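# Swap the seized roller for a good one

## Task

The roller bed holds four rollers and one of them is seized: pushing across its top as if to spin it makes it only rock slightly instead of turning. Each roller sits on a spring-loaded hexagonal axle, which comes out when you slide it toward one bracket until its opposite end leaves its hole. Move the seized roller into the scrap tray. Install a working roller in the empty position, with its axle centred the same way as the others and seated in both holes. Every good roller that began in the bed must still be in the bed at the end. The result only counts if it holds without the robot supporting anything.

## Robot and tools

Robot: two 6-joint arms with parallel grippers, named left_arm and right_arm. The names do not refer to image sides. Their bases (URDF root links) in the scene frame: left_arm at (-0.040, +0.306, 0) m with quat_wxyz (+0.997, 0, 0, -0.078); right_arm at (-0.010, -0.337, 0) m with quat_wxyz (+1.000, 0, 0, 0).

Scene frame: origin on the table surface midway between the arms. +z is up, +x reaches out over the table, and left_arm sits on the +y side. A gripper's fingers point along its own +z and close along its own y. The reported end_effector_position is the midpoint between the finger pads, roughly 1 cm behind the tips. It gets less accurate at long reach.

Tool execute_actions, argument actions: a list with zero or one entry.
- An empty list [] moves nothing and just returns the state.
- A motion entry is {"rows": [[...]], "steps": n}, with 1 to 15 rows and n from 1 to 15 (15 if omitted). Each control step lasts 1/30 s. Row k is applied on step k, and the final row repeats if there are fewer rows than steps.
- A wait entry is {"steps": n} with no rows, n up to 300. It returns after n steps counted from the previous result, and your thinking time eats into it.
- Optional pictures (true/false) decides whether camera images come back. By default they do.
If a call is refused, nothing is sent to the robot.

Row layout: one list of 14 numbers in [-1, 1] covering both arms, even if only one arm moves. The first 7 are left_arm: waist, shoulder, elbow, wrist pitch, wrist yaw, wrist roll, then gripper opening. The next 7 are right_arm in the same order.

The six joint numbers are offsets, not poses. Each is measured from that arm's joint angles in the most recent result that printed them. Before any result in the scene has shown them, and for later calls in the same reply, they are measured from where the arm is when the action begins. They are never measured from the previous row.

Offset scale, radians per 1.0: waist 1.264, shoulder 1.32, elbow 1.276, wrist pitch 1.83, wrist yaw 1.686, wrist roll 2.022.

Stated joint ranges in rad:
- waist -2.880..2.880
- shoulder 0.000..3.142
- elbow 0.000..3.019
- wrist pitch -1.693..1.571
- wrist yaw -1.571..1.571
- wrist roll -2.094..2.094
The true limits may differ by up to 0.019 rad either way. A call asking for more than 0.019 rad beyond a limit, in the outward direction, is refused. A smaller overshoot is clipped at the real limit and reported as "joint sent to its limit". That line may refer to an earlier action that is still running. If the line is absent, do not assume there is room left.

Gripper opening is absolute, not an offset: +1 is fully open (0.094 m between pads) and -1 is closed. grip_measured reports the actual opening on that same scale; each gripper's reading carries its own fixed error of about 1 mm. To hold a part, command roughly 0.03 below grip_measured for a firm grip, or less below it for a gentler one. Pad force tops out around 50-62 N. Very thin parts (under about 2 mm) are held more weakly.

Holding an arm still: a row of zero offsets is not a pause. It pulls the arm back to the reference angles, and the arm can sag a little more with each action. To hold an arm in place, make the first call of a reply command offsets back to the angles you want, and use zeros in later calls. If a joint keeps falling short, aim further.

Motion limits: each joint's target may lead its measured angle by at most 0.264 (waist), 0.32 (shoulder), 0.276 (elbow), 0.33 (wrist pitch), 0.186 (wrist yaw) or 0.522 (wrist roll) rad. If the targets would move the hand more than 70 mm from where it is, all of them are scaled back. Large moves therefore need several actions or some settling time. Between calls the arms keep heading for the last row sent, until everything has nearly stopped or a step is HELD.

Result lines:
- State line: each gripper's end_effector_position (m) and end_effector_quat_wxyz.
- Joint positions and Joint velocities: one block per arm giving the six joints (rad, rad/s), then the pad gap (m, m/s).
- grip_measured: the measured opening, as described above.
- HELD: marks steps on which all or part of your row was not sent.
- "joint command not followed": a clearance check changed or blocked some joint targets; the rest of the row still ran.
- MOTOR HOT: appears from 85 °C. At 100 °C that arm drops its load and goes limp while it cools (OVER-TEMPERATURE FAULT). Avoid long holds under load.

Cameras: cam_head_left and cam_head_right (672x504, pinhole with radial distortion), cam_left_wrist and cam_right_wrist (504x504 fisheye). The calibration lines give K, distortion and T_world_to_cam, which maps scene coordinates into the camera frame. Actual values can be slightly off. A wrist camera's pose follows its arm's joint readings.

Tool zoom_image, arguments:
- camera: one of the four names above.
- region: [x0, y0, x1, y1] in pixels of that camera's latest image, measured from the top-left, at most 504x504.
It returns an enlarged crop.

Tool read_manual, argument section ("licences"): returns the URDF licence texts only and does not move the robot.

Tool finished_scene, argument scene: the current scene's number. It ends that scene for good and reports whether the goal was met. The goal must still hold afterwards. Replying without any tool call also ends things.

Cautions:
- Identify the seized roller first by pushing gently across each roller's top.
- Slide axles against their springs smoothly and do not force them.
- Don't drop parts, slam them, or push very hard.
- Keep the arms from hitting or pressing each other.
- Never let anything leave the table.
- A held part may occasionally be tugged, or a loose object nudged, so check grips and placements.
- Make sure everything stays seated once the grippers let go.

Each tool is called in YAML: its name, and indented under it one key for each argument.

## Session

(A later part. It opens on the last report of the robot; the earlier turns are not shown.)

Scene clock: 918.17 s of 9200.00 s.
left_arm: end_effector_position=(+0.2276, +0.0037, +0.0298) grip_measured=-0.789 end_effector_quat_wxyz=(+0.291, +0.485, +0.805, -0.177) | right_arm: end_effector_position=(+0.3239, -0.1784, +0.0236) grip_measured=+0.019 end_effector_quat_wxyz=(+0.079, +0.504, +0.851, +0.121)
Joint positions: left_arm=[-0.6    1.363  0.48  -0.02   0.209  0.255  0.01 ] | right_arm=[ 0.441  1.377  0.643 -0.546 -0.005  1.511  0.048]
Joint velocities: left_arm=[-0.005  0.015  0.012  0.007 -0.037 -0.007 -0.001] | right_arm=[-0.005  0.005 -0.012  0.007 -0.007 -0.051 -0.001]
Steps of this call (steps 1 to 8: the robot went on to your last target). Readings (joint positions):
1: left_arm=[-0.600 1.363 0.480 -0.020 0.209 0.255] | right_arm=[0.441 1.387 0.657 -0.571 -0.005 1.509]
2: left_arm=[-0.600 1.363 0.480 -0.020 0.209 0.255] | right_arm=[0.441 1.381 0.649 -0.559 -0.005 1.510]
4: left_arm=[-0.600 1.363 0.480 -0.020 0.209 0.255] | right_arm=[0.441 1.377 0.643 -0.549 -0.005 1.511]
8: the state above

execute_actions:
  actions:
    - {"rows":[[0,0,0.01,0,0,0,-0.5,0,0,0.03,0,0,0,-0.04],[0,0,0.01,0,0,0,0,0,0.004,0.045,-0.007,0,0,-0.04],[0,0,0.01,0,0,0,0.45,0,0.011,0.055,-0.018,0,0,-0.04],[0,0,0.01,0,0,0,0.45,0,0.018,0.065,-0.029,0,0,-0.04],[0,0,0.01,0,0,0,0.45,0,0.025,0.075,-0.04,0,0,-0.04],[0,0,0.01,0,0,0,0.45,0,0.032,0.085,-0.051,0,0,-0.04],[0,0,0.01,0,0,0,0.45,0,0.04,0.095,-0.062,0,0,-0.04],[0,0,0.01,0,0,0,0.45,0,0.047,0.105,-0.073,0,0,-0.04],[0,0,0.01,0,0,0,0.45,0,0.054,0.115,-0.084,0,0,-0.04],[0,0,0.01,0,0,0,0.45,0,0.061,0.125,-0.095,0,0,-0.04],[0,0,0.01,0,0,0,0.45,0,0.069,0.135,-0.106,0,0,-0.04],[0,0,0.01,0,0,0,0.45,0,0.076,0.145,-0.117,0,0,-0.04],[0,0,0.01,0,0,0,0.45,0,0.083,0.155,-0.128,0,0,-0.04],[0,0,0.01,0,0,0,0.45,0,0.09,0.165,-0.139,0,0,-0.04],[0,0,0.01,0,0,0,0.45,0,0.097,0.174,-0.15,0,0,-0.04]],"steps":15}
  pictures: false

execute_actions:
  actions:
    - {"steps":8}

zoom_image:
  camera: "cam_left_wrist"
  region: [200, 190, 310, 300]

Scene clock: 946.10 s of 9200.00 s.
left_arm: end_effector_position=(+0.2276, +0.0037, +0.0298) grip_measured=+0.448 end_effector_quat_wxyz=(+0.291, +0.485, +0.805, -0.177) | right_arm: end_effector_position=(+0.3256, -0.1775, +0.0227) grip_measured=+0.019 end_effector_quat_wxyz=(+0.024, +0.512, +0.857, +0.042)
Joint positions: left_arm=[-0.6    1.363  0.48  -0.02   0.209  0.255  0.068] | right_arm=[ 0.441  1.482  0.781 -0.773 -0.006  1.519  0.048]
Joint velocities: left_arm=[-0.015 -0.015  0.012 -0.012 -0.007 -0.007 -0.   ] | right_arm=[-0.005  0.288  0.388 -0.549 -0.037 -0.037 -0.   ]
Steps of this call (steps 1 to 30: the robot went on to your last target; steps 31 to 90: nothing new was sent; then 24.43 s passed at rest; steps 91 to 105: all 15 steps of this action). Readings (joint positions):
91: left_arm=[-0.600 1.363 0.480 -0.020 0.209 0.255] | right_arm=[0.441 1.377 0.643 -0.546 -0.006 1.511]
92: left_arm=[-0.600 1.363 0.480 -0.020 0.209 0.255] | right_arm=[0.441 1.377 0.643 -0.547 -0.006 1.511]
94: left_arm=[-0.600 1.363 0.480 -0.020 0.209 0.255] | right_arm=[0.441 1.380 0.649 -0.562 -0.006 1.515]
98: left_arm=[-0.600 1.363 0.480 -0.020 0.209 0.255] | right_arm=[0.441 1.413 0.692 -0.632 -0.006 1.519]
105: the state above

Scene clock: 946.37 s of 9200.00 s.
left_arm: end_effector_position=(+0.2276, +0.0037, +0.0298) grip_measured=+0.448 end_effector_quat_wxyz=(+0.291, +0.485, +0.805, -0.177) | right_arm: end_effector_position=(+0.3262, -0.1771, +0.0226) grip_measured=+0.019 end_effector_quat_wxyz=(+0.016, +0.513, +0.858, +0.029)
Joint positions: left_arm=[-0.6    1.363  0.48  -0.02   0.209  0.255  0.068] | right_arm=[ 0.441  1.5    0.804 -0.808 -0.006  1.519  0.048]
Joint velocities: left_arm=[-0.005 -0.005 -0.007  0.002  0.037 -0.007  0.   ] | right_arm=[ 0.015 -0.015 -0.007 -0.012  0.022 -0.022  0.002]
Steps of this call (steps 1 to 8: the robot went on to your last target). Readings (joint positions):
1: left_arm=[-0.600 1.363 0.480 -0.020 0.209 0.255] | right_arm=[0.441 1.491 0.792 -0.789 -0.006 1.519]
2: left_arm=[-0.600 1.363 0.480 -0.020 0.209 0.255] | right_arm=[0.441 1.497 0.799 -0.800 -0.006 1.519]
4: left_arm=[-0.600 1.363 0.480 -0.020 0.209 0.255] | right_arm=[0.441 1.500 0.804 -0.808 -0.006 1.519]
8: the state above
camera_calibration (this result's frames):
cam_left_wrist: T_world_to_cam=[[-0.892203, -0.451585, -0.00666851, 0.205441], [-0.450228, 0.890493, -0.0657081, 0.105223], [0.035611, -0.0556226, -0.997817, 0.149191], [0, 0, 0, 1]] pos_world=[0.225356, 0.00737211, 0.15715]
cam_right_wrist: T_world_to_cam=[[-0.88144, -0.467076, -0.0700309, 0.202963], [-0.419166, 0.705311, 0.571696, 0.255564], [-0.217632, 0.53327, -0.817471, 0.305038], [0, 0, 0, 1]] pos_world=[0.35241, -0.24812, 0.117468]

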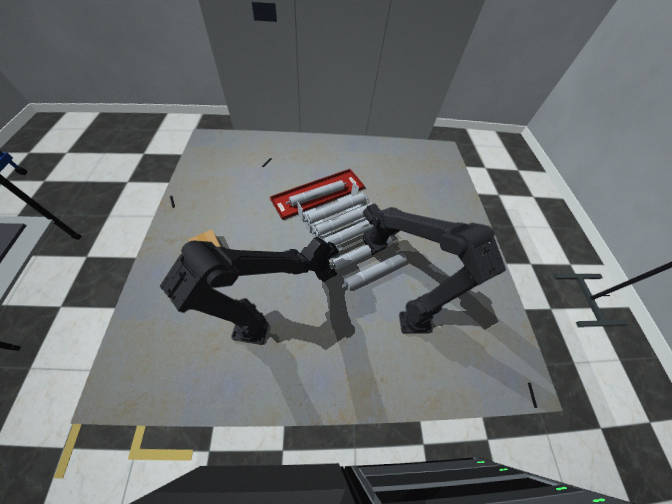

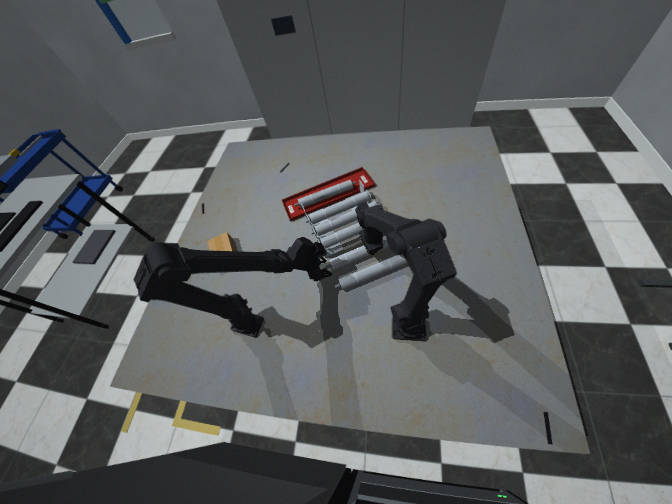

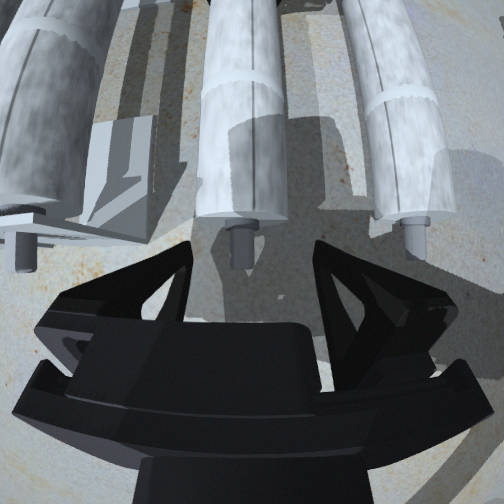

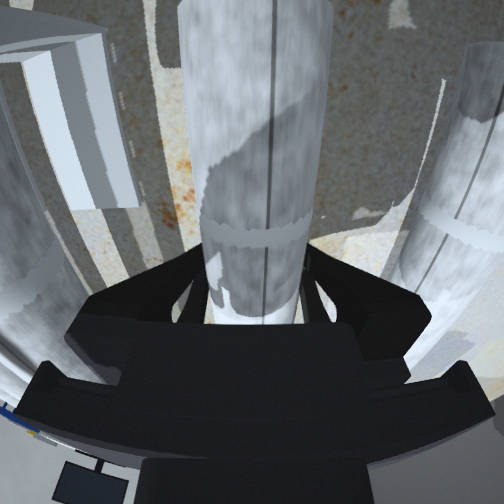

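Region (200, 190, 310, 300) of cam_left_wrist's 504x504 image, scaled by 4.582, with more detail than that image has.

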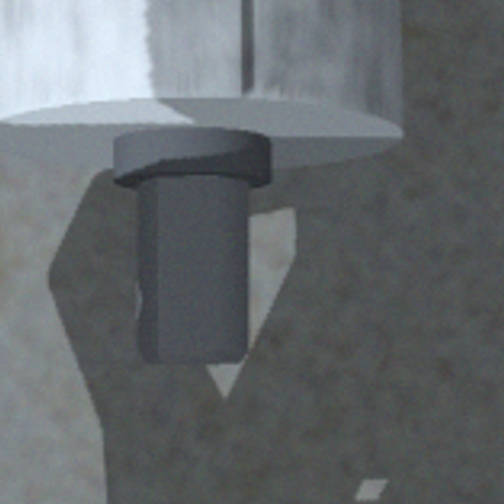

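execute_actions:
  actions:
    - {"rows":[[0,0.01,0.035,-0.008,-0.012,-0.005,0.6,0,0,0.02,0,0,0,-0.04],[0,0.02,0.049,-0.016,-0.02,-0.008,0.6,0,0,0.02,0,0,0,-0.04],[-0.008,0.03,0.063,-0.023,-0.024,-0.01,0.6,0,0,0.02,0,0,0,-0.04],[-0.012,0.04,0.077,-0.031,-0.026,-0.012,0.6,0,0,0.02,0,0,0,-0.04],[-0.016,0.05,0.092,-0.038,-0.028,-0.014,0.6,0,0,0.02,0,0,0,-0.04],[-0.02,0.06,0.107,-0.046,-0.03,-0.016,0.6,0,0,0.02,0,0,0,-0.04],[-0.024,0.07,0.122,-0.053,-0.032,-0.018,0.6,0,0,0.02,0,0,0,-0.04],[-0.028,0.08,0.137,-0.061,-0.034,-0.02,0.6,0,0,0.02,0,0,0,-0.04],[-0.032,0.09,0.152,-0.068,-0.036,-0.022,0.6,0,0,0.02,0,0,0,-0.04],[-0.036,0.1,0.167,-0.076,-0.038,-0.024,0.6,0,0,0.02,0,0,0,-0.04],[-0.04,0.11,0.182,-0.083,-0.04,-0.025,0.6,0,0,0.02,0,0,0,-0.04],[-0.044,0.12,0.196,-0.091,-0.042,-0.026,0.6,0,0,0.02,0,0,0,-0.04],[-0.048,0.129,0.209,-0.098,-0.044,-0.027,0.6,0,0,0.02,0,0,0,-0.04],[-0.051,0.137,0.221,-0.104,-0.046,-0.028,0.6,0,0,0.02,0,0,0,-0.04],[-0.054,0.143,0.23,-0.109,-0.047,-0.029,0.6,0,0,0.02,0,0,0,-0.04]],"steps":15}
  pictures: false

execute_actions:
  actions:
    - {"steps":10}

Scene clock: 972.93 s of 9200.00 s.
left_arm: end_effector_position=(+0.2643, -0.0525, +0.0329) grip_measured=+0.598 end_effector_quat_wxyz=(+0.253, +0.490, +0.821, -0.147) | right_arm: end_effector_position=(+0.3262, -0.1771, +0.0226) grip_measured=+0.019 end_effector_quat_wxyz=(+0.016, +0.513, +0.858, +0.029)
Joint positions: left_arm=[-0.659  1.522  0.719 -0.19   0.139  0.219  0.075] | right_arm=[ 0.441  1.5    0.804 -0.808 -0.006  1.519  0.048]
Joint velocities: left_arm=[-0.122  0.278  0.569 -0.281 -0.066 -0.095 -0.001] | right_arm=[-0.005 -0.005  0.012 -0.017 -0.022 -0.007  0.001]
Steps of this call (steps 1 to 30: the robot went on to your last target; steps 31 to 90: nothing new was sent; then 23.07 s passed at rest; steps 91 to 105: all 15 steps of this action). Readings (joint positions):
91: left_arm=[-0.600 1.363 0.481 -0.021 0.202 0.255] | right_arm=[0.441 1.500 0.804 -0.808 -0.006 1.519]
92: left_arm=[-0.600 1.364 0.485 -0.027 0.190 0.255] | right_arm=[0.441 1.500 0.804 -0.808 -0.006 1.519]
94: left_arm=[-0.601 1.373 0.507 -0.048 0.174 0.253] | right_arm=[0.441 1.500 0.804 -0.808 -0.006 1.519]
98: left_arm=[-0.619 1.416 0.569 -0.109 0.160 0.233] | right_arm=[0.441 1.500 0.804 -0.808 -0.006 1.519]
105: the state above

Scene clock: 973.27 s of 9200.00 s.
left_arm: end_effector_position=(+0.2705, -0.0623, +0.0384) grip_measured=+0.598 end_effector_quat_wxyz=(+0.254, +0.489, +0.821, -0.147) | right_arm: end_effector_position=(+0.3262, -0.1771, +0.0226) grip_measured=+0.019 end_effector_quat_wxyz=(+0.016, +0.513, +0.858, +0.029)
Joint positions: left_arm=[-0.665  1.535  0.754 -0.209  0.135  0.213  0.075] | right_arm=[ 0.441  1.5    0.804 -0.808 -0.006  1.519  0.048]
Joint velocities: left_arm=[-0.005 -0.015  0.002 -0.027 -0.037 -0.022  0.   ] | right_arm=[-0.015  0.015 -0.002 -0.002 -0.007  0.037 -0.   ]
Steps of this call (steps 1 to 10: the robot went on to your last target). Readings (joint positions):
1: left_arm=[-0.662 1.530 0.736 -0.196 0.138 0.217] | right_arm=[0.441 1.500 0.804 -0.808 -0.006 1.519]
2: left_arm=[-0.664 1.534 0.747 -0.200 0.136 0.216] | right_arm=[0.441 1.500 0.804 -0.808 -0.006 1.519]
4: left_arm=[-0.665 1.535 0.754 -0.203 0.135 0.215] | right_arm=[0.441 1.500 0.804 -0.808 -0.006 1.519]
8: left_arm=[-0.665 1.535 0.754 -0.209 0.135 0.213] | right_arm=[0.441 1.500 0.804 -0.808 -0.006 1.519]
10: the state above
camera_calibration (this result's frames):
cam_left_wrist: T_world_to_cam=[[-0.886887, -0.4618, -0.0130855, 0.212152], [-0.461965, 0.886224, 0.0345748, 0.182905], [-0.00436998, 0.036709, -0.999316, 0.169229], [0, 0, 0, 1]] pos_world=[0.27339, -0.0703349, 0.165566]
cam_right_wrist: T_world_to_cam=[[-0.88144, -0.467076, -0.0700309, 0.202963], [-0.419166, 0.705311, 0.571696, 0.255564], [-0.217632, 0.53327, -0.817471, 0.305038], [0, 0, 0, 1]] pos_world=[0.35241, -0.24812, 0.117468]

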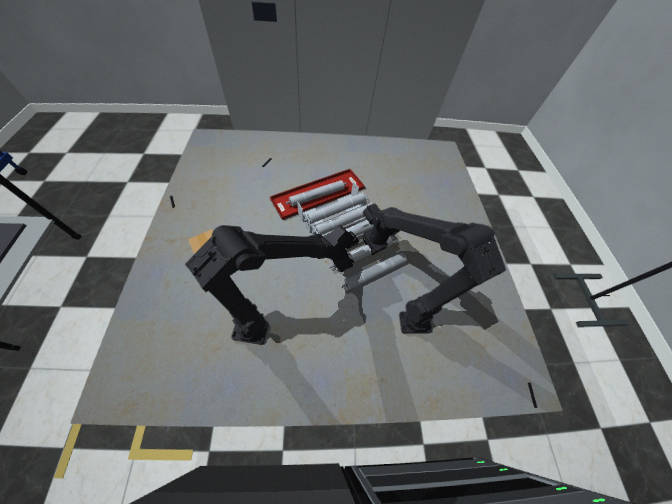

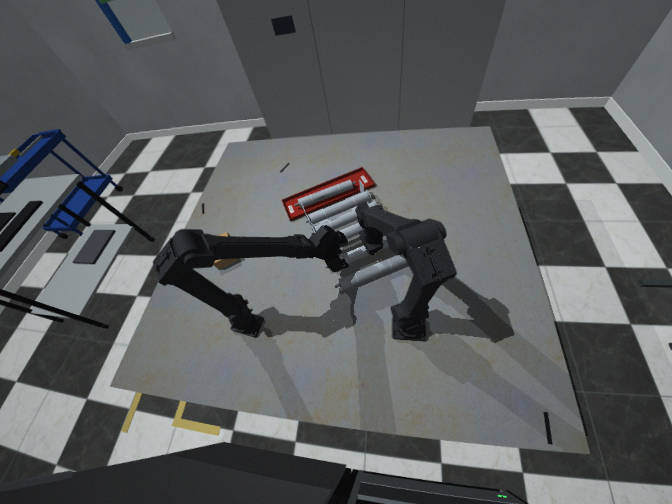

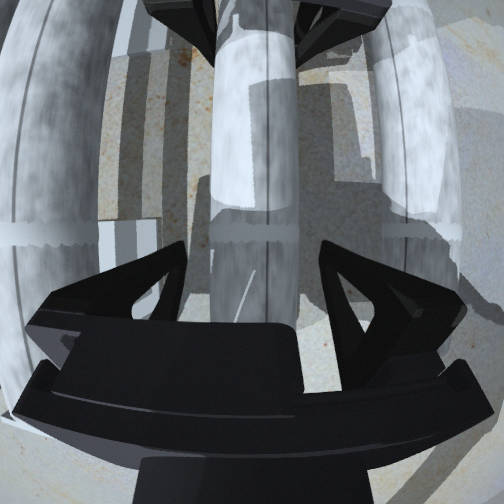

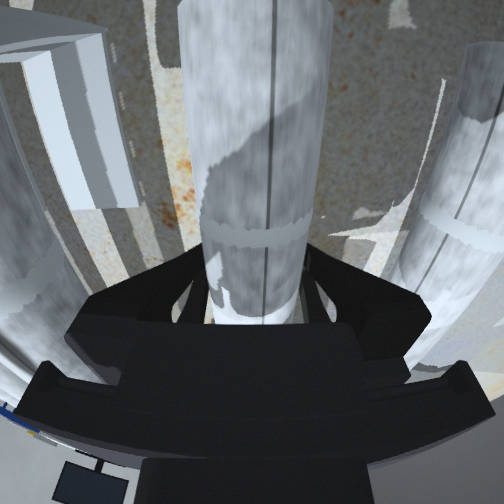

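execute_actions:
  actions:
    - {"rows":[[0.009,0,-0.006,0,0,0,0.5,0,0,0.02,0,0,0,-0.04],[0.009,0,-0.012,0,0,0,0.4,0,0,0.02,0,0,0,-0.04],[0.009,0,-0.018,0,0,0,0.3,0,0,0.02,0,0,0,-0.04],[0.009,0,-0.018,0,0,0,0.25,0,0,0.02,0,0,0,-0.04],[0.009,0,-0.018,0,0,0,0.2,0,0,0.02,0,0,0,-0.04]],"steps":12}
  pictures: false

Scene clock: 979.43 s of 9200.00 s.
left_arm: end_effector_position=(+0.2635, -0.0532, +0.0287) grip_measured=+0.202 end_effector_quat_wxyz=(+0.242, +0.489, +0.825, -0.144) | right_arm: end_effector_position=(+0.3262, -0.1771, +0.0226) grip_measured=+0.019 end_effector_quat_wxyz=(+0.016, +0.513, +0.858, +0.029)
Joint positions: left_arm=[-0.663  1.535  0.73  -0.209  0.135  0.212  0.056] | right_arm=[ 0.441  1.5    0.804 -0.808 -0.006  1.519  0.048]
Joint velocities: left_arm=[-0.005 -0.005  0.022 -0.007  0.007  0.066 -0.   ] | right_arm=[-0.005  0.015  0.002 -0.002 -0.007  0.007  0.   ]
Steps of this call (steps 1 to 30: the robot went on to your last target; steps 31 to 90: nothing new was sent; then 2.77 s passed at rest; steps 91 to 102: all 12 steps of this action). Readings (joint positions):
91: left_arm=[-0.665 1.535 0.754 -0.209 0.135 0.212] | right_arm=[0.441 1.500 0.804 -0.808 -0.006 1.519]
92: left_arm=[-0.665 1.535 0.753 -0.209 0.135 0.212] | right_arm=[0.441 1.500 0.804 -0.808 -0.006 1.519]
94: left_arm=[-0.664 1.535 0.745 -0.209 0.135 0.212] | right_arm=[0.441 1.500 0.804 -0.808 -0.006 1.519]
98: left_arm=[-0.663 1.535 0.731 -0.209 0.135 0.212] | right_arm=[0.441 1.500 0.804 -0.808 -0.006 1.519]
102: the state above

execute_actions:
  actions:
    - {"rows":[[0,0,0.01,0,0,0,0.1,0,0,0.02,0,0,0,-0.04],[0,0,0.01,0,0,0,0.05,0,0,0.02,0,0,0,-0.04],[0,0,0.01,0,0,0,0.01,0,0,0.02,0,0,0,-0.04],[0,0,0.01,0,0,0,-0.04,0,0,0.02,0,0,0,-0.04]],"steps":8}
  pictures: false

execute_actions:
  actions:
    - {"rows":[[0,-0.02,0.04,-0.006,0,0,-0.04,0,-0.028,0.07,-0.008,0,0,-0.04],[0,-0.03,0.048,-0.018,0,0,-0.04,0,-0.036,0.079,-0.02,0,0,-0.04],[0,-0.043,0.058,-0.035,0,0,-0.04,0,-0.047,0.091,-0.036,0,0,-0.04],[0,-0.056,0.068,-0.052,0,0,-0.04,0,-0.058,0.103,-0.052,0,0,-0.04],[0,-0.069,0.078,-0.069,0,0,-0.04,0,-0.069,0.115,-0.068,0,0,-0.04],[0,-0.082,0.088,-0.086,0,0,-0.04,0,-0.08,0.127,-0.084,0,0,-0.04],[0,-0.095,0.099,-0.103,0,0,-0.04,0,-0.091,0.139,-0.1,0,0,-0.04],[0,-0.108,0.11,-0.12,0,0,-0.04,0,-0.102,0.151,-0.116,0,0,-0.04],[0,-0.121,0.121,-0.137,0,0,-0.04,0,-0.113,0.163,-0.132,0,0,-0.04],[0,-0.134,0.132,-0.154,0,0,-0.04,0,-0.123,0.175,-0.148,0,0,-0.04],[0,-0.147,0.143,-0.171,0,0,-0.04,0,-0.133,0.187,-0.164,0,0,-0.04],[0,-0.159,0.154,-0.187,0,0,-0.04,0,-0.143,0.199,-0.18,0,0,-0.04],[0,-0.17,0.164,-0.202,0,0,-0.04,0,-0.152,0.211,-0.194,0,0,-0.04],[0,-0.18,0.173,-0.215,0,0,-0.04,0,-0.16,0.222,-0.207,0,0,-0.04],[0,-0.188,0.18,-0.226,0,0,-0.04,0,-0.166,0.23,-0.217,0,0,-0.04]],"steps":15}
  pictures: false

execute_actions:
  actions:
    - {"steps":12}
  pictures: false

Scene clock: 998.80 s of 9200.00 s.
left_arm: end_effector_position=(+0.2639, -0.0528, +0.0287) grip_measured=-0.003 end_effector_quat_wxyz=(+0.243, +0.489, +0.826, -0.143) | right_arm: end_effector_position=(+0.3261, -0.1770, +0.0226) grip_measured=+0.019 end_effector_quat_wxyz=(+0.016, +0.512, +0.858, +0.029)
Joint positions: left_arm=[-0.662  1.535  0.73  -0.209  0.133  0.212  0.047] | right_arm=[ 0.441  1.5    0.804 -0.808 -0.007  1.517  0.048]
Joint velocities: left_arm=[-0.005 -0.005 -0.017 -0.012  0.051 -0.037 -0.002] | right_arm=[-0.005 -0.005 -0.002 -0.012 -0.022 -0.051 -0.001]
Steps of this call (steps 1 to 15: the robot went on to your last target; steps 16 to 90: nothing new was sent; then 16.10 s passed at rest; steps 91 to 98: all 8 steps of this action). Readings (joint positions):
91: left_arm=[-0.663 1.535 0.730 -0.209 0.135 0.212] | right_arm=[0.441 1.500 0.804 -0.808 -0.006 1.519]
92: left_arm=[-0.663 1.535 0.730 -0.209 0.135 0.212] | right_arm=[0.441 1.500 0.804 -0.808 -0.006 1.519]
94: left_arm=[-0.662 1.535 0.730 -0.209 0.133 0.212] | right_arm=[0.441 1.500 0.804 -0.808 -0.007 1.517]
98: the state above

Scene clock: 999.30 s of 9200.00 s.
left_arm: end_effector_position=(+0.2617, -0.0516, +0.1304) grip_measured=-0.003 end_effector_quat_wxyz=(+0.228, +0.487, +0.831, -0.142) | right_arm: end_effector_position=(+0.3242, -0.1761, +0.1201) grip_measured=+0.019 end_effector_quat_wxyz=(+0.008, +0.510, +0.860, +0.026)
Joint positions: left_arm=[-0.662  1.348  0.877 -0.573  0.137  0.204  0.047] | right_arm=[ 0.441  1.354  0.952 -1.117 -0.016  1.513  0.048]
Joint velocities: left_arm=[-0.005 -0.454  0.379 -0.745 -0.125  0.022 -0.   ] | right_arm=[-0.005 -0.405  0.486 -0.789  0.051 -0.095 -0.001]
Steps of this call (steps 1 to 15: all 15 steps of this action). Readings (joint positions):
1: left_arm=[-0.662 1.534 0.732 -0.211 0.133 0.212] | right_arm=[0.441 1.500 0.805 -0.810 -0.007 1.516]
2: left_arm=[-0.662 1.534 0.735 -0.217 0.133 0.212] | right_arm=[0.441 1.500 0.807 -0.815 -0.007 1.516]
4: left_arm=[-0.662 1.525 0.748 -0.254 0.139 0.210] | right_arm=[0.441 1.497 0.819 -0.844 -0.007 1.516]
8: left_arm=[-0.662 1.469 0.788 -0.370 0.141 0.203] | right_arm=[0.441 1.461 0.855 -0.927 -0.013 1.513]
15: the state above

Scene clock: 999.70 s of 9200.00 s.
left_arm: end_effector_position=(+0.2656, -0.0519, +0.1679) grip_measured=-0.003 end_effector_quat_wxyz=(+0.253, +0.489, +0.823, -0.139) | right_arm: end_effector_position=(+0.3284, -0.1768, +0.1642) grip_measured=+0.019 end_effector_quat_wxyz=(+0.024, +0.510, +0.859, +0.038)
Joint positions: left_arm=[-0.662  1.29   0.915 -0.62   0.121  0.217  0.047] | right_arm=[ 0.441  1.297  1.02  -1.205 -0.002  1.512  0.048]
Joint velocities: left_arm=[-0.005 -0.015  0.002  0.007 -0.081 -0.095 -0.001] | right_arm=[-0.005  0.005 -0.002 -0.002 -0.037  0.022  0.   ]
Steps of this call (steps 1 to 12: the robot went on to your last target). Readings (joint positions):
1: left_arm=[-0.662 1.333 0.889 -0.593 0.135 0.205] | right_arm=[0.441 1.340 0.968 -1.142 -0.016 1.513]
2: left_arm=[-0.662 1.320 0.897 -0.605 0.132 0.206] | right_arm=[0.441 1.328 0.985 -1.164 -0.014 1.513]
4: left_arm=[-0.662 1.300 0.909 -0.614 0.125 0.211] | right_arm=[0.441 1.307 1.009 -1.191 -0.005 1.512]
8: left_arm=[-0.662 1.290 0.915 -0.618 0.120 0.217] | right_arm=[0.441 1.295 1.020 -1.204 -0.001 1.512]
12: the state above

execute_actions:
  actions:
    - {"rows":[[0.014,0.007,0.038,-0.003,0.006,0.009,-0.04,0,0.003,0.074,-0.003,0,0,-0.04],[0.024,0.013,0.044,-0.005,0.01,0.014,-0.04,0,0.015,0.086,-0.004,0,0,-0.04],[0.038,0.021,0.052,-0.007,0.016,0.022,-0.04,-0.002,0.031,0.103,-0.005,0,-0.002,-0.04],[0.052,0.029,0.06,-0.009,0.022,0.029,-0.04,-0.003,0.047,0.12,-0.006,0,-0.003,-0.04],[0.066,0.037,0.068,-0.011,0.028,0.037,-0.04,-0.004,0.063,0.138,-0.007,0,-0.004,-0.04],[0.08,0.045,0.076,-0.013,0.035,0.044,-0.04,-0.005,0.079,0.155,-0.009,0,-0.005,-0.04],[0.094,0.052,0.084,-0.015,0.041,0.052,-0.04,-0.006,0.095,0.172,-0.01,0,-0.006,-0.04],[0.108,0.06,0.091,-0.017,0.047,0.059,-0.04,-0.007,0.111,0.19,-0.011,0,-0.007,-0.04],[0.122,0.068,0.099,-0.019,0.053,0.066,-0.04,-0.008,0.127,0.207,-0.012,0,-0.008,-0.04],[0.136,0.076,0.107,-0.021,0.059,0.074,-0.04,-0.009,0.144,0.224,-0.013,0,-0.009,-0.04],[0.15,0.084,0.115,-0.023,0.065,0.081,-0.04,-0.01,0.16,0.241,-0.015,0,-0.01,-0.04],[0.163,0.091,0.122,-0.025,0.071,0.088,-0.04,-0.01,0.175,0.257,-0.016,0,-0.01,-0.04],[0.174,0.097,0.128,-0.027,0.076,0.094,-0.04,-0.01,0.188,0.271,-0.017,0,-0.01,-0.04],[0.184,0.103,0.134,-0.028,0.08,0.099,-0.04,-0.01,0.199,0.283,-0.018,0,-0.01,-0.04],[0.191,0.107,0.138,-0.029,0.083,0.103,-0.04,-0.01,0.207,0.292,-0.018,0,-0.01,-0.04]],"steps":15}
  pictures: false

execute_actions:
  actions:
    - {"steps":12}
  pictures: false

Scene clock: 1032.07 s of 9200.00 s.
left_arm: end_effector_position=(+0.3505, -0.0121, +0.1606) grip_measured=-0.002 end_effector_quat_wxyz=(+0.240, +0.481, +0.831, -0.145) | right_arm: end_effector_position=(+0.4147, -0.1364, +0.1555) grip_measured=+0.019 end_effector_quat_wxyz=(+0.016, +0.505, +0.863, +0.024)
Joint positions: left_arm=[-0.443  1.415  1.024 -0.663  0.245  0.384  0.047] | right_arm=[ 0.441  1.569  1.281 -1.225 -0.     1.5    0.048]
Joint velocities: left_arm=[ 0.386  0.259  0.222 -0.046  0.125  0.388  0.   ] | right_arm=[-0.005  0.464  0.481  0.002 -0.051 -0.022  0.001]
Steps of this call (steps 1 to 30: the robot went on to your last target; steps 31 to 90: nothing new was sent; then 28.87 s passed at rest; steps 91 to 105: all 15 steps of this action). Readings (joint positions):
91: left_arm=[-0.662 1.290 0.915 -0.620 0.121 0.218] | right_arm=[0.441 1.298 1.020 -1.206 -0.002 1.512]
92: left_arm=[-0.659 1.291 0.915 -0.621 0.125 0.220] | right_arm=[0.441 1.301 1.022 -1.207 -0.002 1.513]
94: left_arm=[-0.645 1.299 0.921 -0.627 0.142 0.229] | right_arm=[0.441 1.319 1.037 -1.215 -0.002 1.514]
98: left_arm=[-0.576 1.337 0.955 -0.644 0.186 0.275] | right_arm=[0.441 1.407 1.115 -1.223 0.003 1.511]
105: the state above

Scene clock: 1032.47 s of 9200.00 s.
left_arm: end_effector_position=(+0.3602, -0.0067, +0.1584) grip_measured=-0.002 end_effector_quat_wxyz=(+0.239, +0.483, +0.830, -0.144) | right_arm: end_effector_position=(+0.4241, -0.1315, +0.1533) grip_measured=+0.019 end_effector_quat_wxyz=(+0.014, +0.505, +0.863, +0.024)
Joint positions: left_arm=[-0.421  1.432  1.037 -0.667  0.255  0.409  0.047] | right_arm=[ 0.441  1.599  1.311 -1.228 -0.003  1.5    0.048]
Joint velocities: left_arm=[-0.015  0.005 -0.032  0.002 -0.022 -0.037 -0.002] | right_arm=[-0.005 -0.005  0.002  0.002 -0.066  0.022 -0.001]
Steps of this call (steps 1 to 12: the robot went on to your last target). Readings (joint positions):
1: left_arm=[-0.432 1.422 1.031 -0.664 0.249 0.395] | right_arm=[0.441 1.583 1.296 -1.225 -0.001 1.500]
2: left_arm=[-0.425 1.428 1.035 -0.664 0.251 0.403] | right_arm=[0.441 1.592 1.306 -1.225 -0.002 1.500]
4: left_arm=[-0.421 1.432 1.037 -0.664 0.254 0.409] | right_arm=[0.441 1.599 1.311 -1.225 -0.003 1.500]
8: left_arm=[-0.421 1.432 1.037 -0.666 0.255 0.409] | right_arm=[0.441 1.599 1.311 -1.228 -0.003 1.500]
12: the state above

execute_actions:
  actions:
    - {"rows":[[0.01,0.003,0.047,-0.003,0.005,0.009,-0.04,0,-0.016,0.074,-0.005,0.005,0.002,-0.04],[0.018,0.011,0.056,-0.005,0.009,0.015,-0.04,0,-0.005,0.092,-0.008,0.008,0.004,-0.04],[0.028,0.021,0.068,-0.007,0.013,0.021,-0.04,0,0.01,0.114,-0.012,0.011,0.005,-0.04],[0.039,0.031,0.08,-0.009,0.018,0.028,-0.04,0,0.024,0.136,-0.016,0.013,0.006,-0.04],[0.05,0.041,0.092,-0.011,0.023,0.035,-0.04,0,0.039,0.16,-0.021,0.016,0.007,-0.04],[0.06,0.05,0.103,-0.013,0.027,0.041,-0.04,0,0.053,0.181,-0.025,0.019,0.008,-0.04],[0.071,0.061,0.115,-0.015,0.032,0.048,-0.04,0,0.068,0.204,-0.029,0.022,0.009,-0.04],[0.082,0.071,0.127,-0.017,0.036,0.054,-0.04,0.002,0.082,0.226,-0.033,0.025,0.01,-0.04],[0.092,0.08,0.139,-0.019,0.041,0.06,-0.04,0.002,0.096,0.249,-0.037,0.028,0.011,-0.04],[0.104,0.091,0.151,-0.021,0.045,0.067,-0.04,0.003,0.112,0.272,-0.041,0.031,0.012,-0.04],[0.114,0.101,0.163,-0.023,0.05,0.074,-0.04,0.004,0.126,0.294,-0.045,0.034,0.013,-0.04],[0.125,0.11,0.175,-0.025,0.054,0.08,-0.04,0.004,0.14,0.317,-0.049,0.037,0.013,-0.04],[0.133,0.118,0.184,-0.027,0.058,0.085,-0.04,0.004,0.152,0.334,-0.052,0.039,0.013,-0.04],[0.14,0.125,0.192,-0.028,0.061,0.09,-0.04,0.004,0.161,0.349,-0.055,0.041,0.013,-0.04],[0.146,0.13,0.198,-0.029,0.063,0.093,-0.04,0.004,0.169,0.361,-0.057,0.042,0.013,-0.04]],"steps":15}
  pictures: false

execute_actions:
  actions:
    - {"steps":12}
  pictures: false

Scene clock: 1055.60 s of 9200.00 s.
left_arm: end_effector_position=(+0.4562, +0.0271, +0.1706) grip_measured=-0.002 end_effector_quat_wxyz=(+0.262, +0.486, +0.821, -0.145) | right_arm: end_effector_position=(+0.5186, -0.0986, +0.1731) grip_measured=+0.019 end_effector_quat_wxyz=(+0.050, +0.509, +0.859, +0.021)
Joint positions: left_arm=[-0.253  1.579  1.224 -0.703  0.344  0.569  0.047] | right_arm=[ 0.441  1.82   1.654 -1.315  0.059  1.509  0.048]
Joint velocities: left_arm=[ 0.269  0.317  0.291 -0.042  0.11   0.359 -0.001] | right_arm=[-0.005  0.454  0.589 -0.1    0.066 -0.066  0.   ]
Steps of this call (steps 1 to 30: the robot went on to your last target; steps 31 to 90: nothing new was sent; then 19.63 s passed at rest; steps 91 to 105: all 15 steps of this action). Readings (joint positions):
91: left_arm=[-0.421 1.432 1.038 -0.667 0.256 0.409] | right_arm=[0.441 1.599 1.311 -1.228 -0.002 1.501]
92: left_arm=[-0.420 1.433 1.040 -0.668 0.259 0.411] | right_arm=[0.441 1.599 1.313 -1.230 0.000 1.502]
94: left_arm=[-0.411 1.442 1.053 -0.676 0.271 0.418] | right_arm=[0.441 1.609 1.332 -1.246 0.010 1.505]
98: left_arm=[-0.358 1.484 1.113 -0.690 0.300 0.463] | right_arm=[0.441 1.675 1.440 -1.279 0.038 1.507]
105: the state above

Scene clock: 1056.00 s of 9200.00 s.
left_arm: end_effector_position=(+0.4644, +0.0315, +0.1654) grip_measured=-0.002 end_effector_quat_wxyz=(+0.259, +0.490, +0.819, -0.147) | right_arm: end_effector_position=(+0.5259, -0.0952, +0.1679) grip_measured=+0.019 end_effector_quat_wxyz=(+0.047, +0.513, +0.857, +0.017)
Joint positions: left_arm=[-0.237  1.602  1.241 -0.709  0.357  0.592  0.047] | right_arm=[ 0.441  1.85   1.684 -1.325  0.059  1.517  0.048]
Joint velocities: left_arm=[-0.005 -0.005  0.007 -0.022  0.022 -0.022  0.   ] | right_arm=[ 0.005 -0.015 -0.002 -0.002 -0.037 -0.037 -0.001]
Steps of this call (steps 1 to 12: the robot went on to your last target). Readings (joint positions):
1: left_arm=[-0.245 1.589 1.233 -0.704 0.348 0.579] | right_arm=[0.441 1.833 1.670 -1.317 0.060 1.510]
2: left_arm=[-0.240 1.595 1.239 -0.704 0.350 0.586] | right_arm=[0.441 1.842 1.680 -1.317 0.060 1.511]
4: left_arm=[-0.237 1.601 1.241 -0.705 0.352 0.592] | right_arm=[0.441 1.849 1.684 -1.317 0.059 1.514]
8: left_arm=[-0.237 1.602 1.241 -0.709 0.357 0.592] | right_arm=[0.441 1.850 1.684 -1.325 0.059 1.517]
12: the state above

execute_actions:
  actions:
    - {"rows":[[0.008,0.005,0.044,-0.004,0.005,0.006,-0.04,0.006,-0.014,0.081,-0.006,0.006,0,-0.04],[0.014,0.014,0.054,-0.006,0.008,0.01,-0.04,0.007,0,0.104,-0.012,0.01,0,-0.04],[0.022,0.025,0.067,-0.009,0.011,0.014,-0.04,0.008,0.018,0.133,-0.02,0.014,0.002,-0.04],[0.03,0.037,0.08,-0.011,0.015,0.018,-0.04,0.01,0.036,0.162,-0.027,0.019,0.003,-0.04],[0.038,0.049,0.094,-0.014,0.019,0.023,-0.04,0.011,0.055,0.193,-0.035,0.023,0.004,-0.04],[0.045,0.06,0.107,-0.016,0.022,0.027,-0.04,0.012,0.071,0.22,-0.042,0.027,0.005,-0.04],[0.053,0.072,0.121,-0.018,0.026,0.031,-0.04,0.014,0.09,0.252,-0.05,0.032,0.006,-0.04],[0.061,0.083,0.134,-0.02,0.03,0.036,-0.04,0.015,0.108,0.282,-0.058,0.036,0.007,-0.04],[0.069,0.095,0.147,-0.023,0.033,0.04,-0.04,0.017,0.126,0.312,-0.066,0.04,0.008,-0.04],[0.077,0.107,0.161,-0.025,0.037,0.044,-0.04,0.018,0.145,0.344,-0.074,0.045,0.009,-0.04],[0.085,0.119,0.174,-0.027,0.041,0.048,-0.04,0.019,0.163,0.374,-0.082,0.049,0.009,-0.04],[0.093,0.13,0.188,-0.03,0.045,0.053,-0.04,0.02,0.181,0.404,-0.09,0.053,0.009,-0.04],[0.099,0.139,0.198,-0.031,0.048,0.056,-0.04,0.021,0.195,0.428,-0.096,0.057,0.009,-0.04],[0.104,0.147,0.207,-0.033,0.05,0.059,-0.04,0.022,0.207,0.448,-0.101,0.06,0.009,-0.04],[0.108,0.153,0.214,-0.034,0.052,0.061,-0.04,0.023,0.217,0.464,-0.105,0.062,0.009,-0.04]],"steps":15}
  pictures: false

execute_actions:
  actions:
    - {"steps":12}

Scene clock: 1079.00 s of 9200.00 s.
left_arm: end_effector_position=(+0.5552, +0.0669, +0.1689) grip_measured=-0.002 end_effector_quat_wxyz=(+0.283, +0.484, +0.814, -0.153) | right_arm: end_effector_position=(+0.6169, -0.0587, +0.1809) grip_measured=+0.019 end_effector_quat_wxyz=(+0.089, +0.507, +0.857, +0.001)
Joint positions: left_arm=[-0.112  1.769  1.454 -0.748  0.435  0.689  0.047] | right_arm=[ 0.455  2.126  2.144 -1.49   0.147  1.516  0.048]
Joint velocities: left_arm=[ 0.21   0.337  0.295 -0.1    0.051  0.168 -0.001] | right_arm=[ 0.054  0.581  0.75  -0.232  0.095 -0.007  0.001]
Steps of this call (steps 1 to 30: the robot went on to your last target; steps 31 to 90: nothing new was sent; then 19.50 s passed at rest; steps 91 to 105: all 15 steps of this action). Readings (joint positions):
91: left_arm=[-0.237 1.602 1.241 -0.709 0.358 0.592] | right_arm=[0.441 1.850 1.684 -1.326 0.059 1.517]
92: left_arm=[-0.236 1.603 1.243 -0.711 0.361 0.593] | right_arm=[0.441 1.851 1.688 -1.330 0.061 1.517]
94: left_arm=[-0.231 1.612 1.258 -0.718 0.371 0.593] | right_arm=[0.442 1.868 1.720 -1.357 0.074 1.517]
98: left_arm=[-0.190 1.665 1.333 -0.730 0.396 0.619] | right_arm=[0.442 1.951 1.870 -1.412 0.105 1.512]
105: the state above

Scene clock: 1079.40 s of 9200.00 s.
left_arm: end_effector_position=(+0.5595, +0.0732, +0.1533) grip_measured=-0.002 end_effector_quat_wxyz=(+0.269, +0.483, +0.818, -0.158) | right_arm: end_effector_position=(+0.6212, -0.0524, +0.1626) grip_measured=+0.019 end_effector_quat_wxyz=(+0.082, +0.508, +0.857, -0.012)
Joint positions: left_arm=[-0.099  1.802  1.467 -0.765  0.444  0.703  0.047] | right_arm=[ 0.461  2.174  2.18  -1.506  0.151  1.525  0.048]
Joint velocities: left_arm=[-0.005  0.005 -0.017  0.002  0.022 -0.007 -0.001] | right_arm=[-0.005 -0.015  0.022 -0.007  0.007  0.095 -0.002]
Steps of this call (steps 1 to 12: the robot went on to your last target). Readings (joint positions):
1: left_arm=[-0.106 1.779 1.462 -0.751 0.438 0.695] | right_arm=[0.457 2.142 2.164 -1.494 0.150 1.518]
2: left_arm=[-0.101 1.787 1.465 -0.753 0.439 0.700] | right_arm=[0.458 2.155 2.175 -1.495 0.150 1.520]
4: left_arm=[-0.099 1.796 1.466 -0.758 0.440 0.703] | right_arm=[0.461 2.166 2.178 -1.498 0.150 1.523]
8: left_arm=[-0.099 1.802 1.466 -0.765 0.444 0.703] | right_arm=[0.461 2.174 2.178 -1.505 0.151 1.525]
12: the state above
camera_calibration (this result's frames):
cam_left_wrist: T_world_to_cam=[[-0.883824, -0.46775, -0.00803923, 0.530443], [-0.467718, 0.88386, -0.00563637, 0.201917], [0.00974196, -0.00122147, -0.999952, 0.275331], [0, 0, 0, 1]] pos_world=[0.560576, 0.069985, 0.28072]
cam_right_wrist: T_world_to_cam=[[-0.875165, -0.478974, -0.0683439, 0.526281], [-0.457896, 0.774336, 0.436732, 0.260887], [-0.156262, 0.413507, -0.896992, 0.38574], [0, 0, 0, 1]] pos_world=[0.640318, -0.109445, 0.268036]

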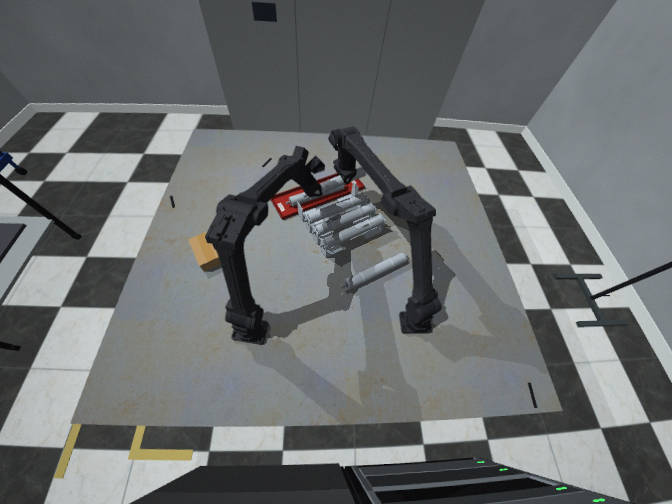

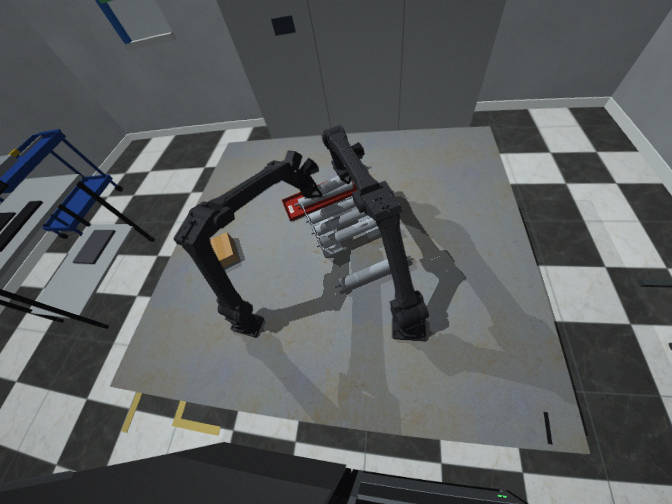

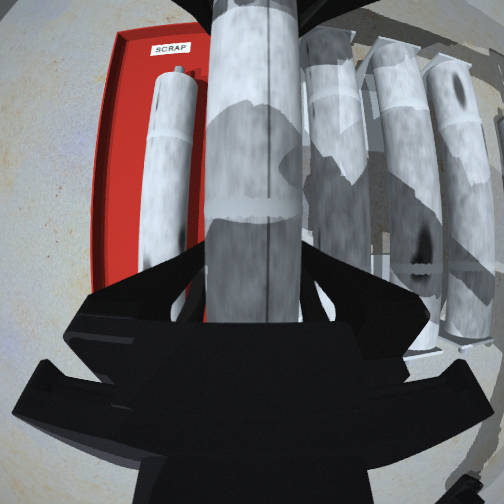

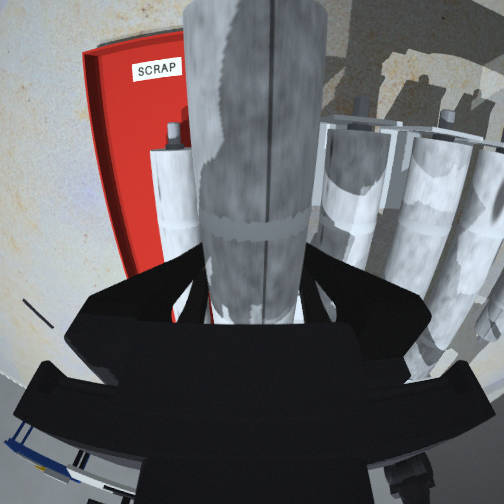

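execute_actions:
  actions:
    - {"rows":[[0,0,0.015,0.006,0,0,-0.04,0,-0.022,0.03,0.012,0,0,-0.04],[0,0.002,0.007,0.01,0,0,-0.04,0,-0.022,0.005,0.02,0,0,-0.04],[0,0.005,0.002,0.015,0,0,-0.04,0,-0.022,-0.002,0.025,0,0,-0.04],[0,0.008,-0.003,0.02,0,0,-0.04,0,-0.022,-0.009,0.03,0,0,-0.04],[0,0.011,-0.008,0.026,0,0,-0.04,0,-0.022,-0.016,0.036,0,0,-0.04],[0,0.014,-0.013,0.031,0,0,-0.04,0,-0.022,-0.023,0.041,0,0,-0.04],[0,0.017,-0.018,0.037,0,0,-0.04,0,-0.022,-0.03,0.046,0,0,-0.04],[0,0.02,-0.023,0.042,0,0,-0.04,0,-0.022,-0.037,0.052,0,0,-0.04],[0,0.023,-0.028,0.048,0,0,-0.04,0,-0.022,-0.044,0.057,0,0,-0.04],[0,0.026,-0.033,0.053,0,0,-0.04,0,-0.022,-0.051,0.062,0,0,-0.04],[0,0.028,-0.037,0.058,0,0,-0.04,0,-0.022,-0.058,0.067,0,0,-0.04],[0,0.031,-0.041,0.063,0,0,-0.04,0,-0.022,-0.065,0.072,0,0,-0.04],[0,0.033,-0.045,0.068,0,0,-0.04,0,-0.022,-0.071,0.077,0,0,-0.04],[0,0.035,-0.048,0.071,0,0,-0.04,0,-0.022,-0.076,0.08,0,0,-0.04],[0,0.036,-0.05,0.074,0,0,-0.04,0,-0.022,-0.08,0.083,0,0,-0.04]],"steps":15}
  pictures: false

execute_actions:
  actions:
    - {"steps":12}
  pictures: false

Scene clock: 1100.57 s of 9200.00 s.
left_arm: end_effector_position=(+0.5600, +0.0753, +0.1133) grip_measured=-0.002 end_effector_quat_wxyz=(+0.274, +0.482, +0.818, -0.155) | right_arm: end_effector_position=(+0.6221, -0.0501, +0.1224) grip_measured=+0.019 end_effector_quat_wxyz=(+0.082, +0.507, +0.858, -0.003)
Joint positions: left_arm=[-0.096  1.836  1.401 -0.655  0.44   0.703  0.047] | right_arm=[ 0.461  2.174  2.074 -1.385  0.141  1.522  0.048]
Joint velocities: left_arm=[-0.005  0.083 -0.11   0.183  0.051  0.022  0.001] | right_arm=[ 0.005 -0.005 -0.227  0.217 -0.037  0.066 -0.   ]
Steps of this call (steps 1 to 30: the robot went on to your last target; steps 31 to 90: nothing new was sent; then 17.67 s passed at rest; steps 91 to 105: all 15 steps of this action). Readings (joint positions):
91: left_arm=[-0.099 1.802 1.467 -0.765 0.444 0.703] | right_arm=[0.461 2.174 2.180 -1.505 0.149 1.525]
92: left_arm=[-0.099 1.802 1.467 -0.764 0.444 0.703] | right_arm=[0.461 2.174 2.179 -1.502 0.148 1.525]
94: left_arm=[-0.097 1.802 1.464 -0.755 0.440 0.703] | right_arm=[0.461 2.174 2.172 -1.489 0.148 1.524]
98: left_arm=[-0.096 1.808 1.441 -0.719 0.437 0.703] | right_arm=[0.461 2.174 2.145 -1.454 0.143 1.522]
105: the state above

Scene clock: 1100.97 s of 9200.00 s.
left_arm: end_effector_position=(+0.5598, +0.0747, +0.1077) grip_measured=-0.002 end_effector_quat_wxyz=(+0.274, +0.483, +0.817, -0.155) | right_arm: end_effector_position=(+0.6218, -0.0502, +0.1163) grip_measured=+0.019 end_effector_quat_wxyz=(+0.082, +0.507, +0.858, -0.003)
Joint positions: left_arm=[-0.097  1.843  1.394 -0.642  0.44   0.703  0.047] | right_arm=[ 0.461  2.176  2.061 -1.371  0.141  1.522  0.048]
Joint velocities: left_arm=[-0.005 -0.015 -0.002  0.007  0.022  0.007 -0.   ] | right_arm=[ 0.005 -0.005 -0.007  0.002  0.037 -0.022 -0.001]
Steps of this call (steps 1 to 12: the robot went on to your last target). Readings (joint positions):
1: left_arm=[-0.097 1.839 1.397 -0.650 0.440 0.703] | right_arm=[0.461 2.174 2.068 -1.379 0.141 1.522]
2: left_arm=[-0.097 1.841 1.395 -0.647 0.440 0.703] | right_arm=[0.461 2.175 2.064 -1.376 0.141 1.522]
4: left_arm=[-0.097 1.843 1.394 -0.644 0.440 0.703] | right_arm=[0.461 2.176 2.061 -1.373 0.141 1.522]
8: left_arm=[-0.097 1.843 1.394 -0.642 0.440 0.703] | right_arm=[0.461 2.176 2.061 -1.372 0.141 1.522]
12: the state above

execute_actions:
  actions:
    - {"rows":[[0,0.009,0.004,0.003,0,0,-0.04,0,-0.035,0.04,-0.005,0.01,0,-0.04],[0,0.013,0.002,0.003,0,0,-0.04,0,-0.035,0.04,-0.008,0.018,0,-0.04],[0,0.017,0,0.003,0,0,-0.04,0,-0.035,0.04,-0.01,0.025,0,-0.04]],"steps":15}

zoom_image:
  camera: "cam_head_right"
  region: [280, 170, 380, 245]

Scene clock: 1107.57 s of 9200.00 s.
left_arm: end_effector_position=(+0.5592, +0.0732, +0.1059) grip_measured=-0.002 end_effector_quat_wxyz=(+0.272, +0.483, +0.817, -0.158) | right_arm: end_effector_position=(+0.6210, -0.0527, +0.1167) grip_measured=+0.019 end_effector_quat_wxyz=(+0.089, +0.507, +0.857, -0.012)
Joint positions: left_arm=[-0.099  1.846  1.394 -0.641  0.445  0.703  0.047] | right_arm=[ 0.463  2.176  2.061 -1.379  0.162  1.526  0.048]
Joint velocities: left_arm=[ 0.005 -0.015 -0.017 -0.002 -0.022 -0.066 -0.001] | right_arm=[-0.005 -0.015 -0.002 -0.007 -0.037 -0.125  0.001]
Steps of this call (steps 1 to 30: the robot went on to your last target; steps 31 to 90: nothing new was sent; then 3.10 s passed at rest; steps 91 to 105: all 15 steps of this action). Readings (joint positions):
91: left_arm=[-0.097 1.843 1.394 -0.642 0.440 0.703] | right_arm=[0.461 2.176 2.061 -1.372 0.143 1.522]
92: left_arm=[-0.097 1.843 1.394 -0.642 0.440 0.703] | right_arm=[0.461 2.176 2.061 -1.373 0.147 1.522]
94: left_arm=[-0.099 1.844 1.394 -0.642 0.442 0.703] | right_arm=[0.463 2.176 2.061 -1.377 0.159 1.524]
98: left_arm=[-0.099 1.846 1.394 -0.642 0.444 0.703] | right_arm=[0.463 2.176 2.061 -1.379 0.161 1.526]
105: the state above
camera_calibration (this result's frames):
cam_left_wrist: T_world_to_cam=[[-0.883692, -0.467891, -0.0129251, 0.530249], [-0.46778, 0.883779, -0.010789, 0.202072], [0.016471, -0.00348804, -0.999858, 0.22431], [0, 0, 0, 1]] pos_world=[0.559408, 0.0702941, 0.233312]
cam_right_wrist: T_world_to_cam=[[-0.874221, -0.479764, -0.0745874, 0.522878], [-0.462746, 0.776807, 0.427127, 0.285335], [-0.14698, 0.407919, -0.90111, 0.339051], [0, 0, 0, 1]] pos_world=[0.638982, -0.109097, 0.222648]

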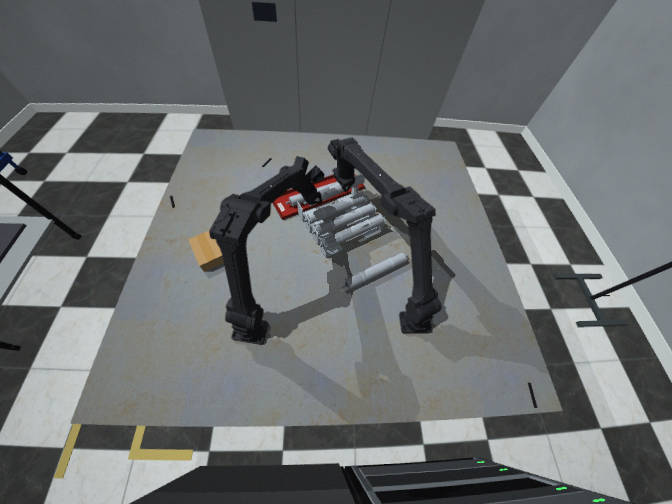

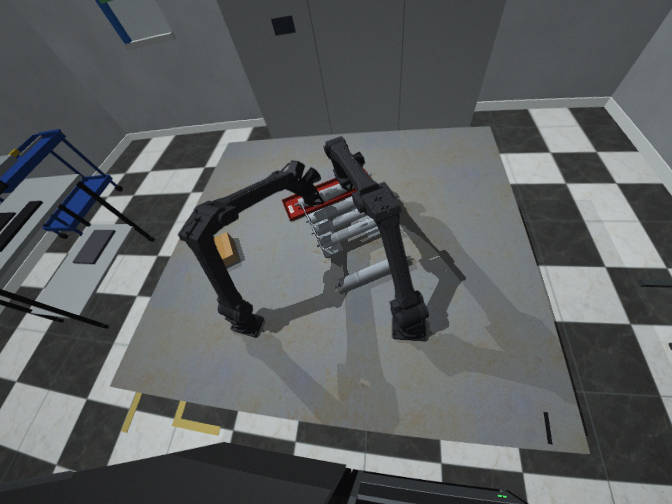

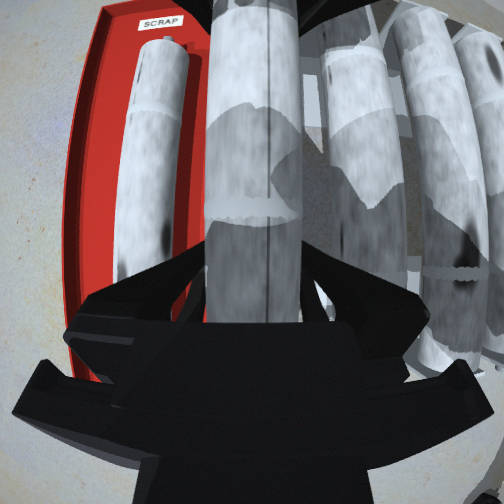

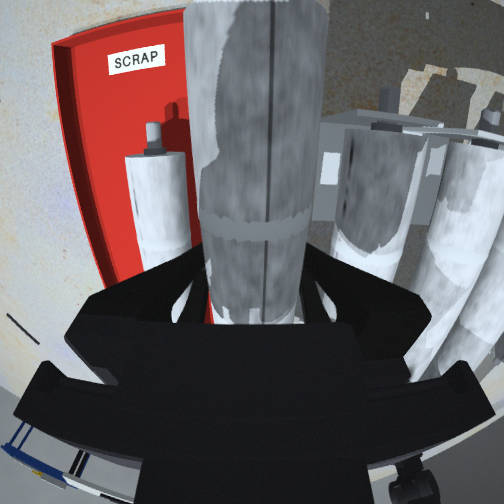

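Region (280, 170, 380, 245) of cam_head_right's 672x504 image, scaled by 5.040, with more detail than that image has; it fills the top 378 rows of this view, and the rest is white.

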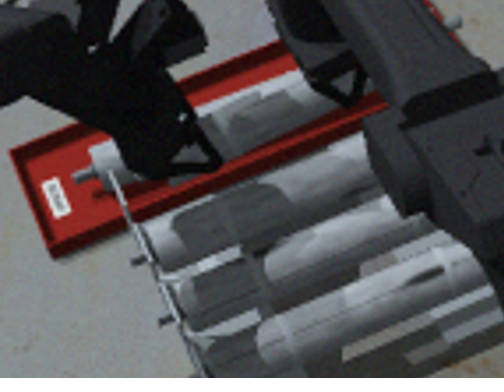

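execute_actions:
  actions:
    - {"rows":[[0,0.018,0,0.003,0,0,-0.04,0,-0.02,0.04,0,0.012,0,-0.04],[0,0.022,0,0.003,0,0,-0.04,0,-0.018,0.04,0,0.012,0,-0.04],[0,0.025,0,0.003,0,0,-0.04,0,-0.016,0.04,0,0.012,0,-0.04]],"steps":15}
  pictures: false

Scene clock: 1115.67 s of 9200.00 s.
left_arm: end_effector_position=(+0.5592, +0.0726, +0.1026) grip_measured=-0.002 end_effector_quat_wxyz=(+0.271, +0.483, +0.817, -0.160) | right_arm: end_effector_position=(+0.6211, -0.0530, +0.1142) grip_measured=+0.019 end_effector_quat_wxyz=(+0.088, +0.508, +0.857, -0.014)
Joint positions: left_arm=[-0.099  1.852  1.394 -0.639  0.448  0.703  0.047] | right_arm=[ 0.463  2.18   2.061 -1.379  0.163  1.527  0.048]
Joint velocities: left_arm=[-0.005  0.005  0.012 -0.002 -0.051  0.007 -0.   ] | right_arm=[-0.015  0.005  0.002 -0.007 -0.007  0.007 -0.001]
Steps of this call (steps 1 to 15: the robot went on to your last target; steps 16 to 90: nothing new was sent; then 4.60 s passed at rest; steps 91 to 105: all 15 steps of this action). Readings (joint positions):
91: left_arm=[-0.099 1.846 1.394 -0.641 0.446 0.703] | right_arm=[0.463 2.176 2.061 -1.379 0.162 1.527]
92: left_arm=[-0.099 1.846 1.394 -0.641 0.446 0.703] | right_arm=[0.463 2.176 2.061 -1.379 0.162 1.527]
94: left_arm=[-0.099 1.848 1.394 -0.640 0.447 0.703] | right_arm=[0.463 2.176 2.061 -1.379 0.162 1.527]
98: left_arm=[-0.099 1.851 1.394 -0.639 0.448 0.703] | right_arm=[0.463 2.178 2.061 -1.379 0.163 1.527]
105: the state above

execute_actions:
  actions:
    - {"rows":[[0,0.025,-0.004,0.008,0.004,0,-0.02,0,-0.035,0.04,0,0.012,0,-0.04],[0,0.03,-0.006,0.008,0.004,0,-0.02,0,-0.035,0.04,0,0.012,0,-0.04]],"steps":15}
  pictures: false

Scene clock: 1121.03 s of 9200.00 s.
left_arm: end_effector_position=(+0.5601, +0.0709, +0.0989) grip_measured=-0.002 end_effector_quat_wxyz=(+0.273, +0.484, +0.815, -0.164) | right_arm: end_effector_position=(+0.6217, -0.0543, +0.1144) grip_measured=+0.019 end_effector_quat_wxyz=(+0.092, +0.508, +0.856, -0.016)
Joint positions: left_arm=[-0.099  1.86   1.391 -0.626  0.458  0.703  0.047] | right_arm=[ 0.463  2.18   2.061 -1.379  0.172  1.528  0.048]
Joint velocities: left_arm=[-0.005 -0.005  0.017  0.012  0.037 -0.051 -0.001] | right_arm=[ 0.005 -0.015 -0.017  0.012  0.081  0.037 -0.001]
Steps of this call (steps 1 to 15: the robot went on to your last target; steps 16 to 90: nothing new was sent; then 1.87 s passed at rest; steps 91 to 105: all 15 steps of this action). Readings (joint positions):
91: left_arm=[-0.099 1.853 1.393 -0.637 0.451 0.703] | right_arm=[0.463 2.180 2.061 -1.379 0.165 1.527]
92: left_arm=[-0.099 1.853 1.392 -0.634 0.452 0.703] | right_arm=[0.463 2.180 2.061 -1.379 0.165 1.528]
94: left_arm=[-0.099 1.857 1.392 -0.629 0.455 0.703] | right_arm=[0.463 2.180 2.061 -1.379 0.168 1.528]
98: left_arm=[-0.099 1.860 1.391 -0.626 0.457 0.703] | right_arm=[0.463 2.180 2.061 -1.379 0.171 1.528]
105: the state above


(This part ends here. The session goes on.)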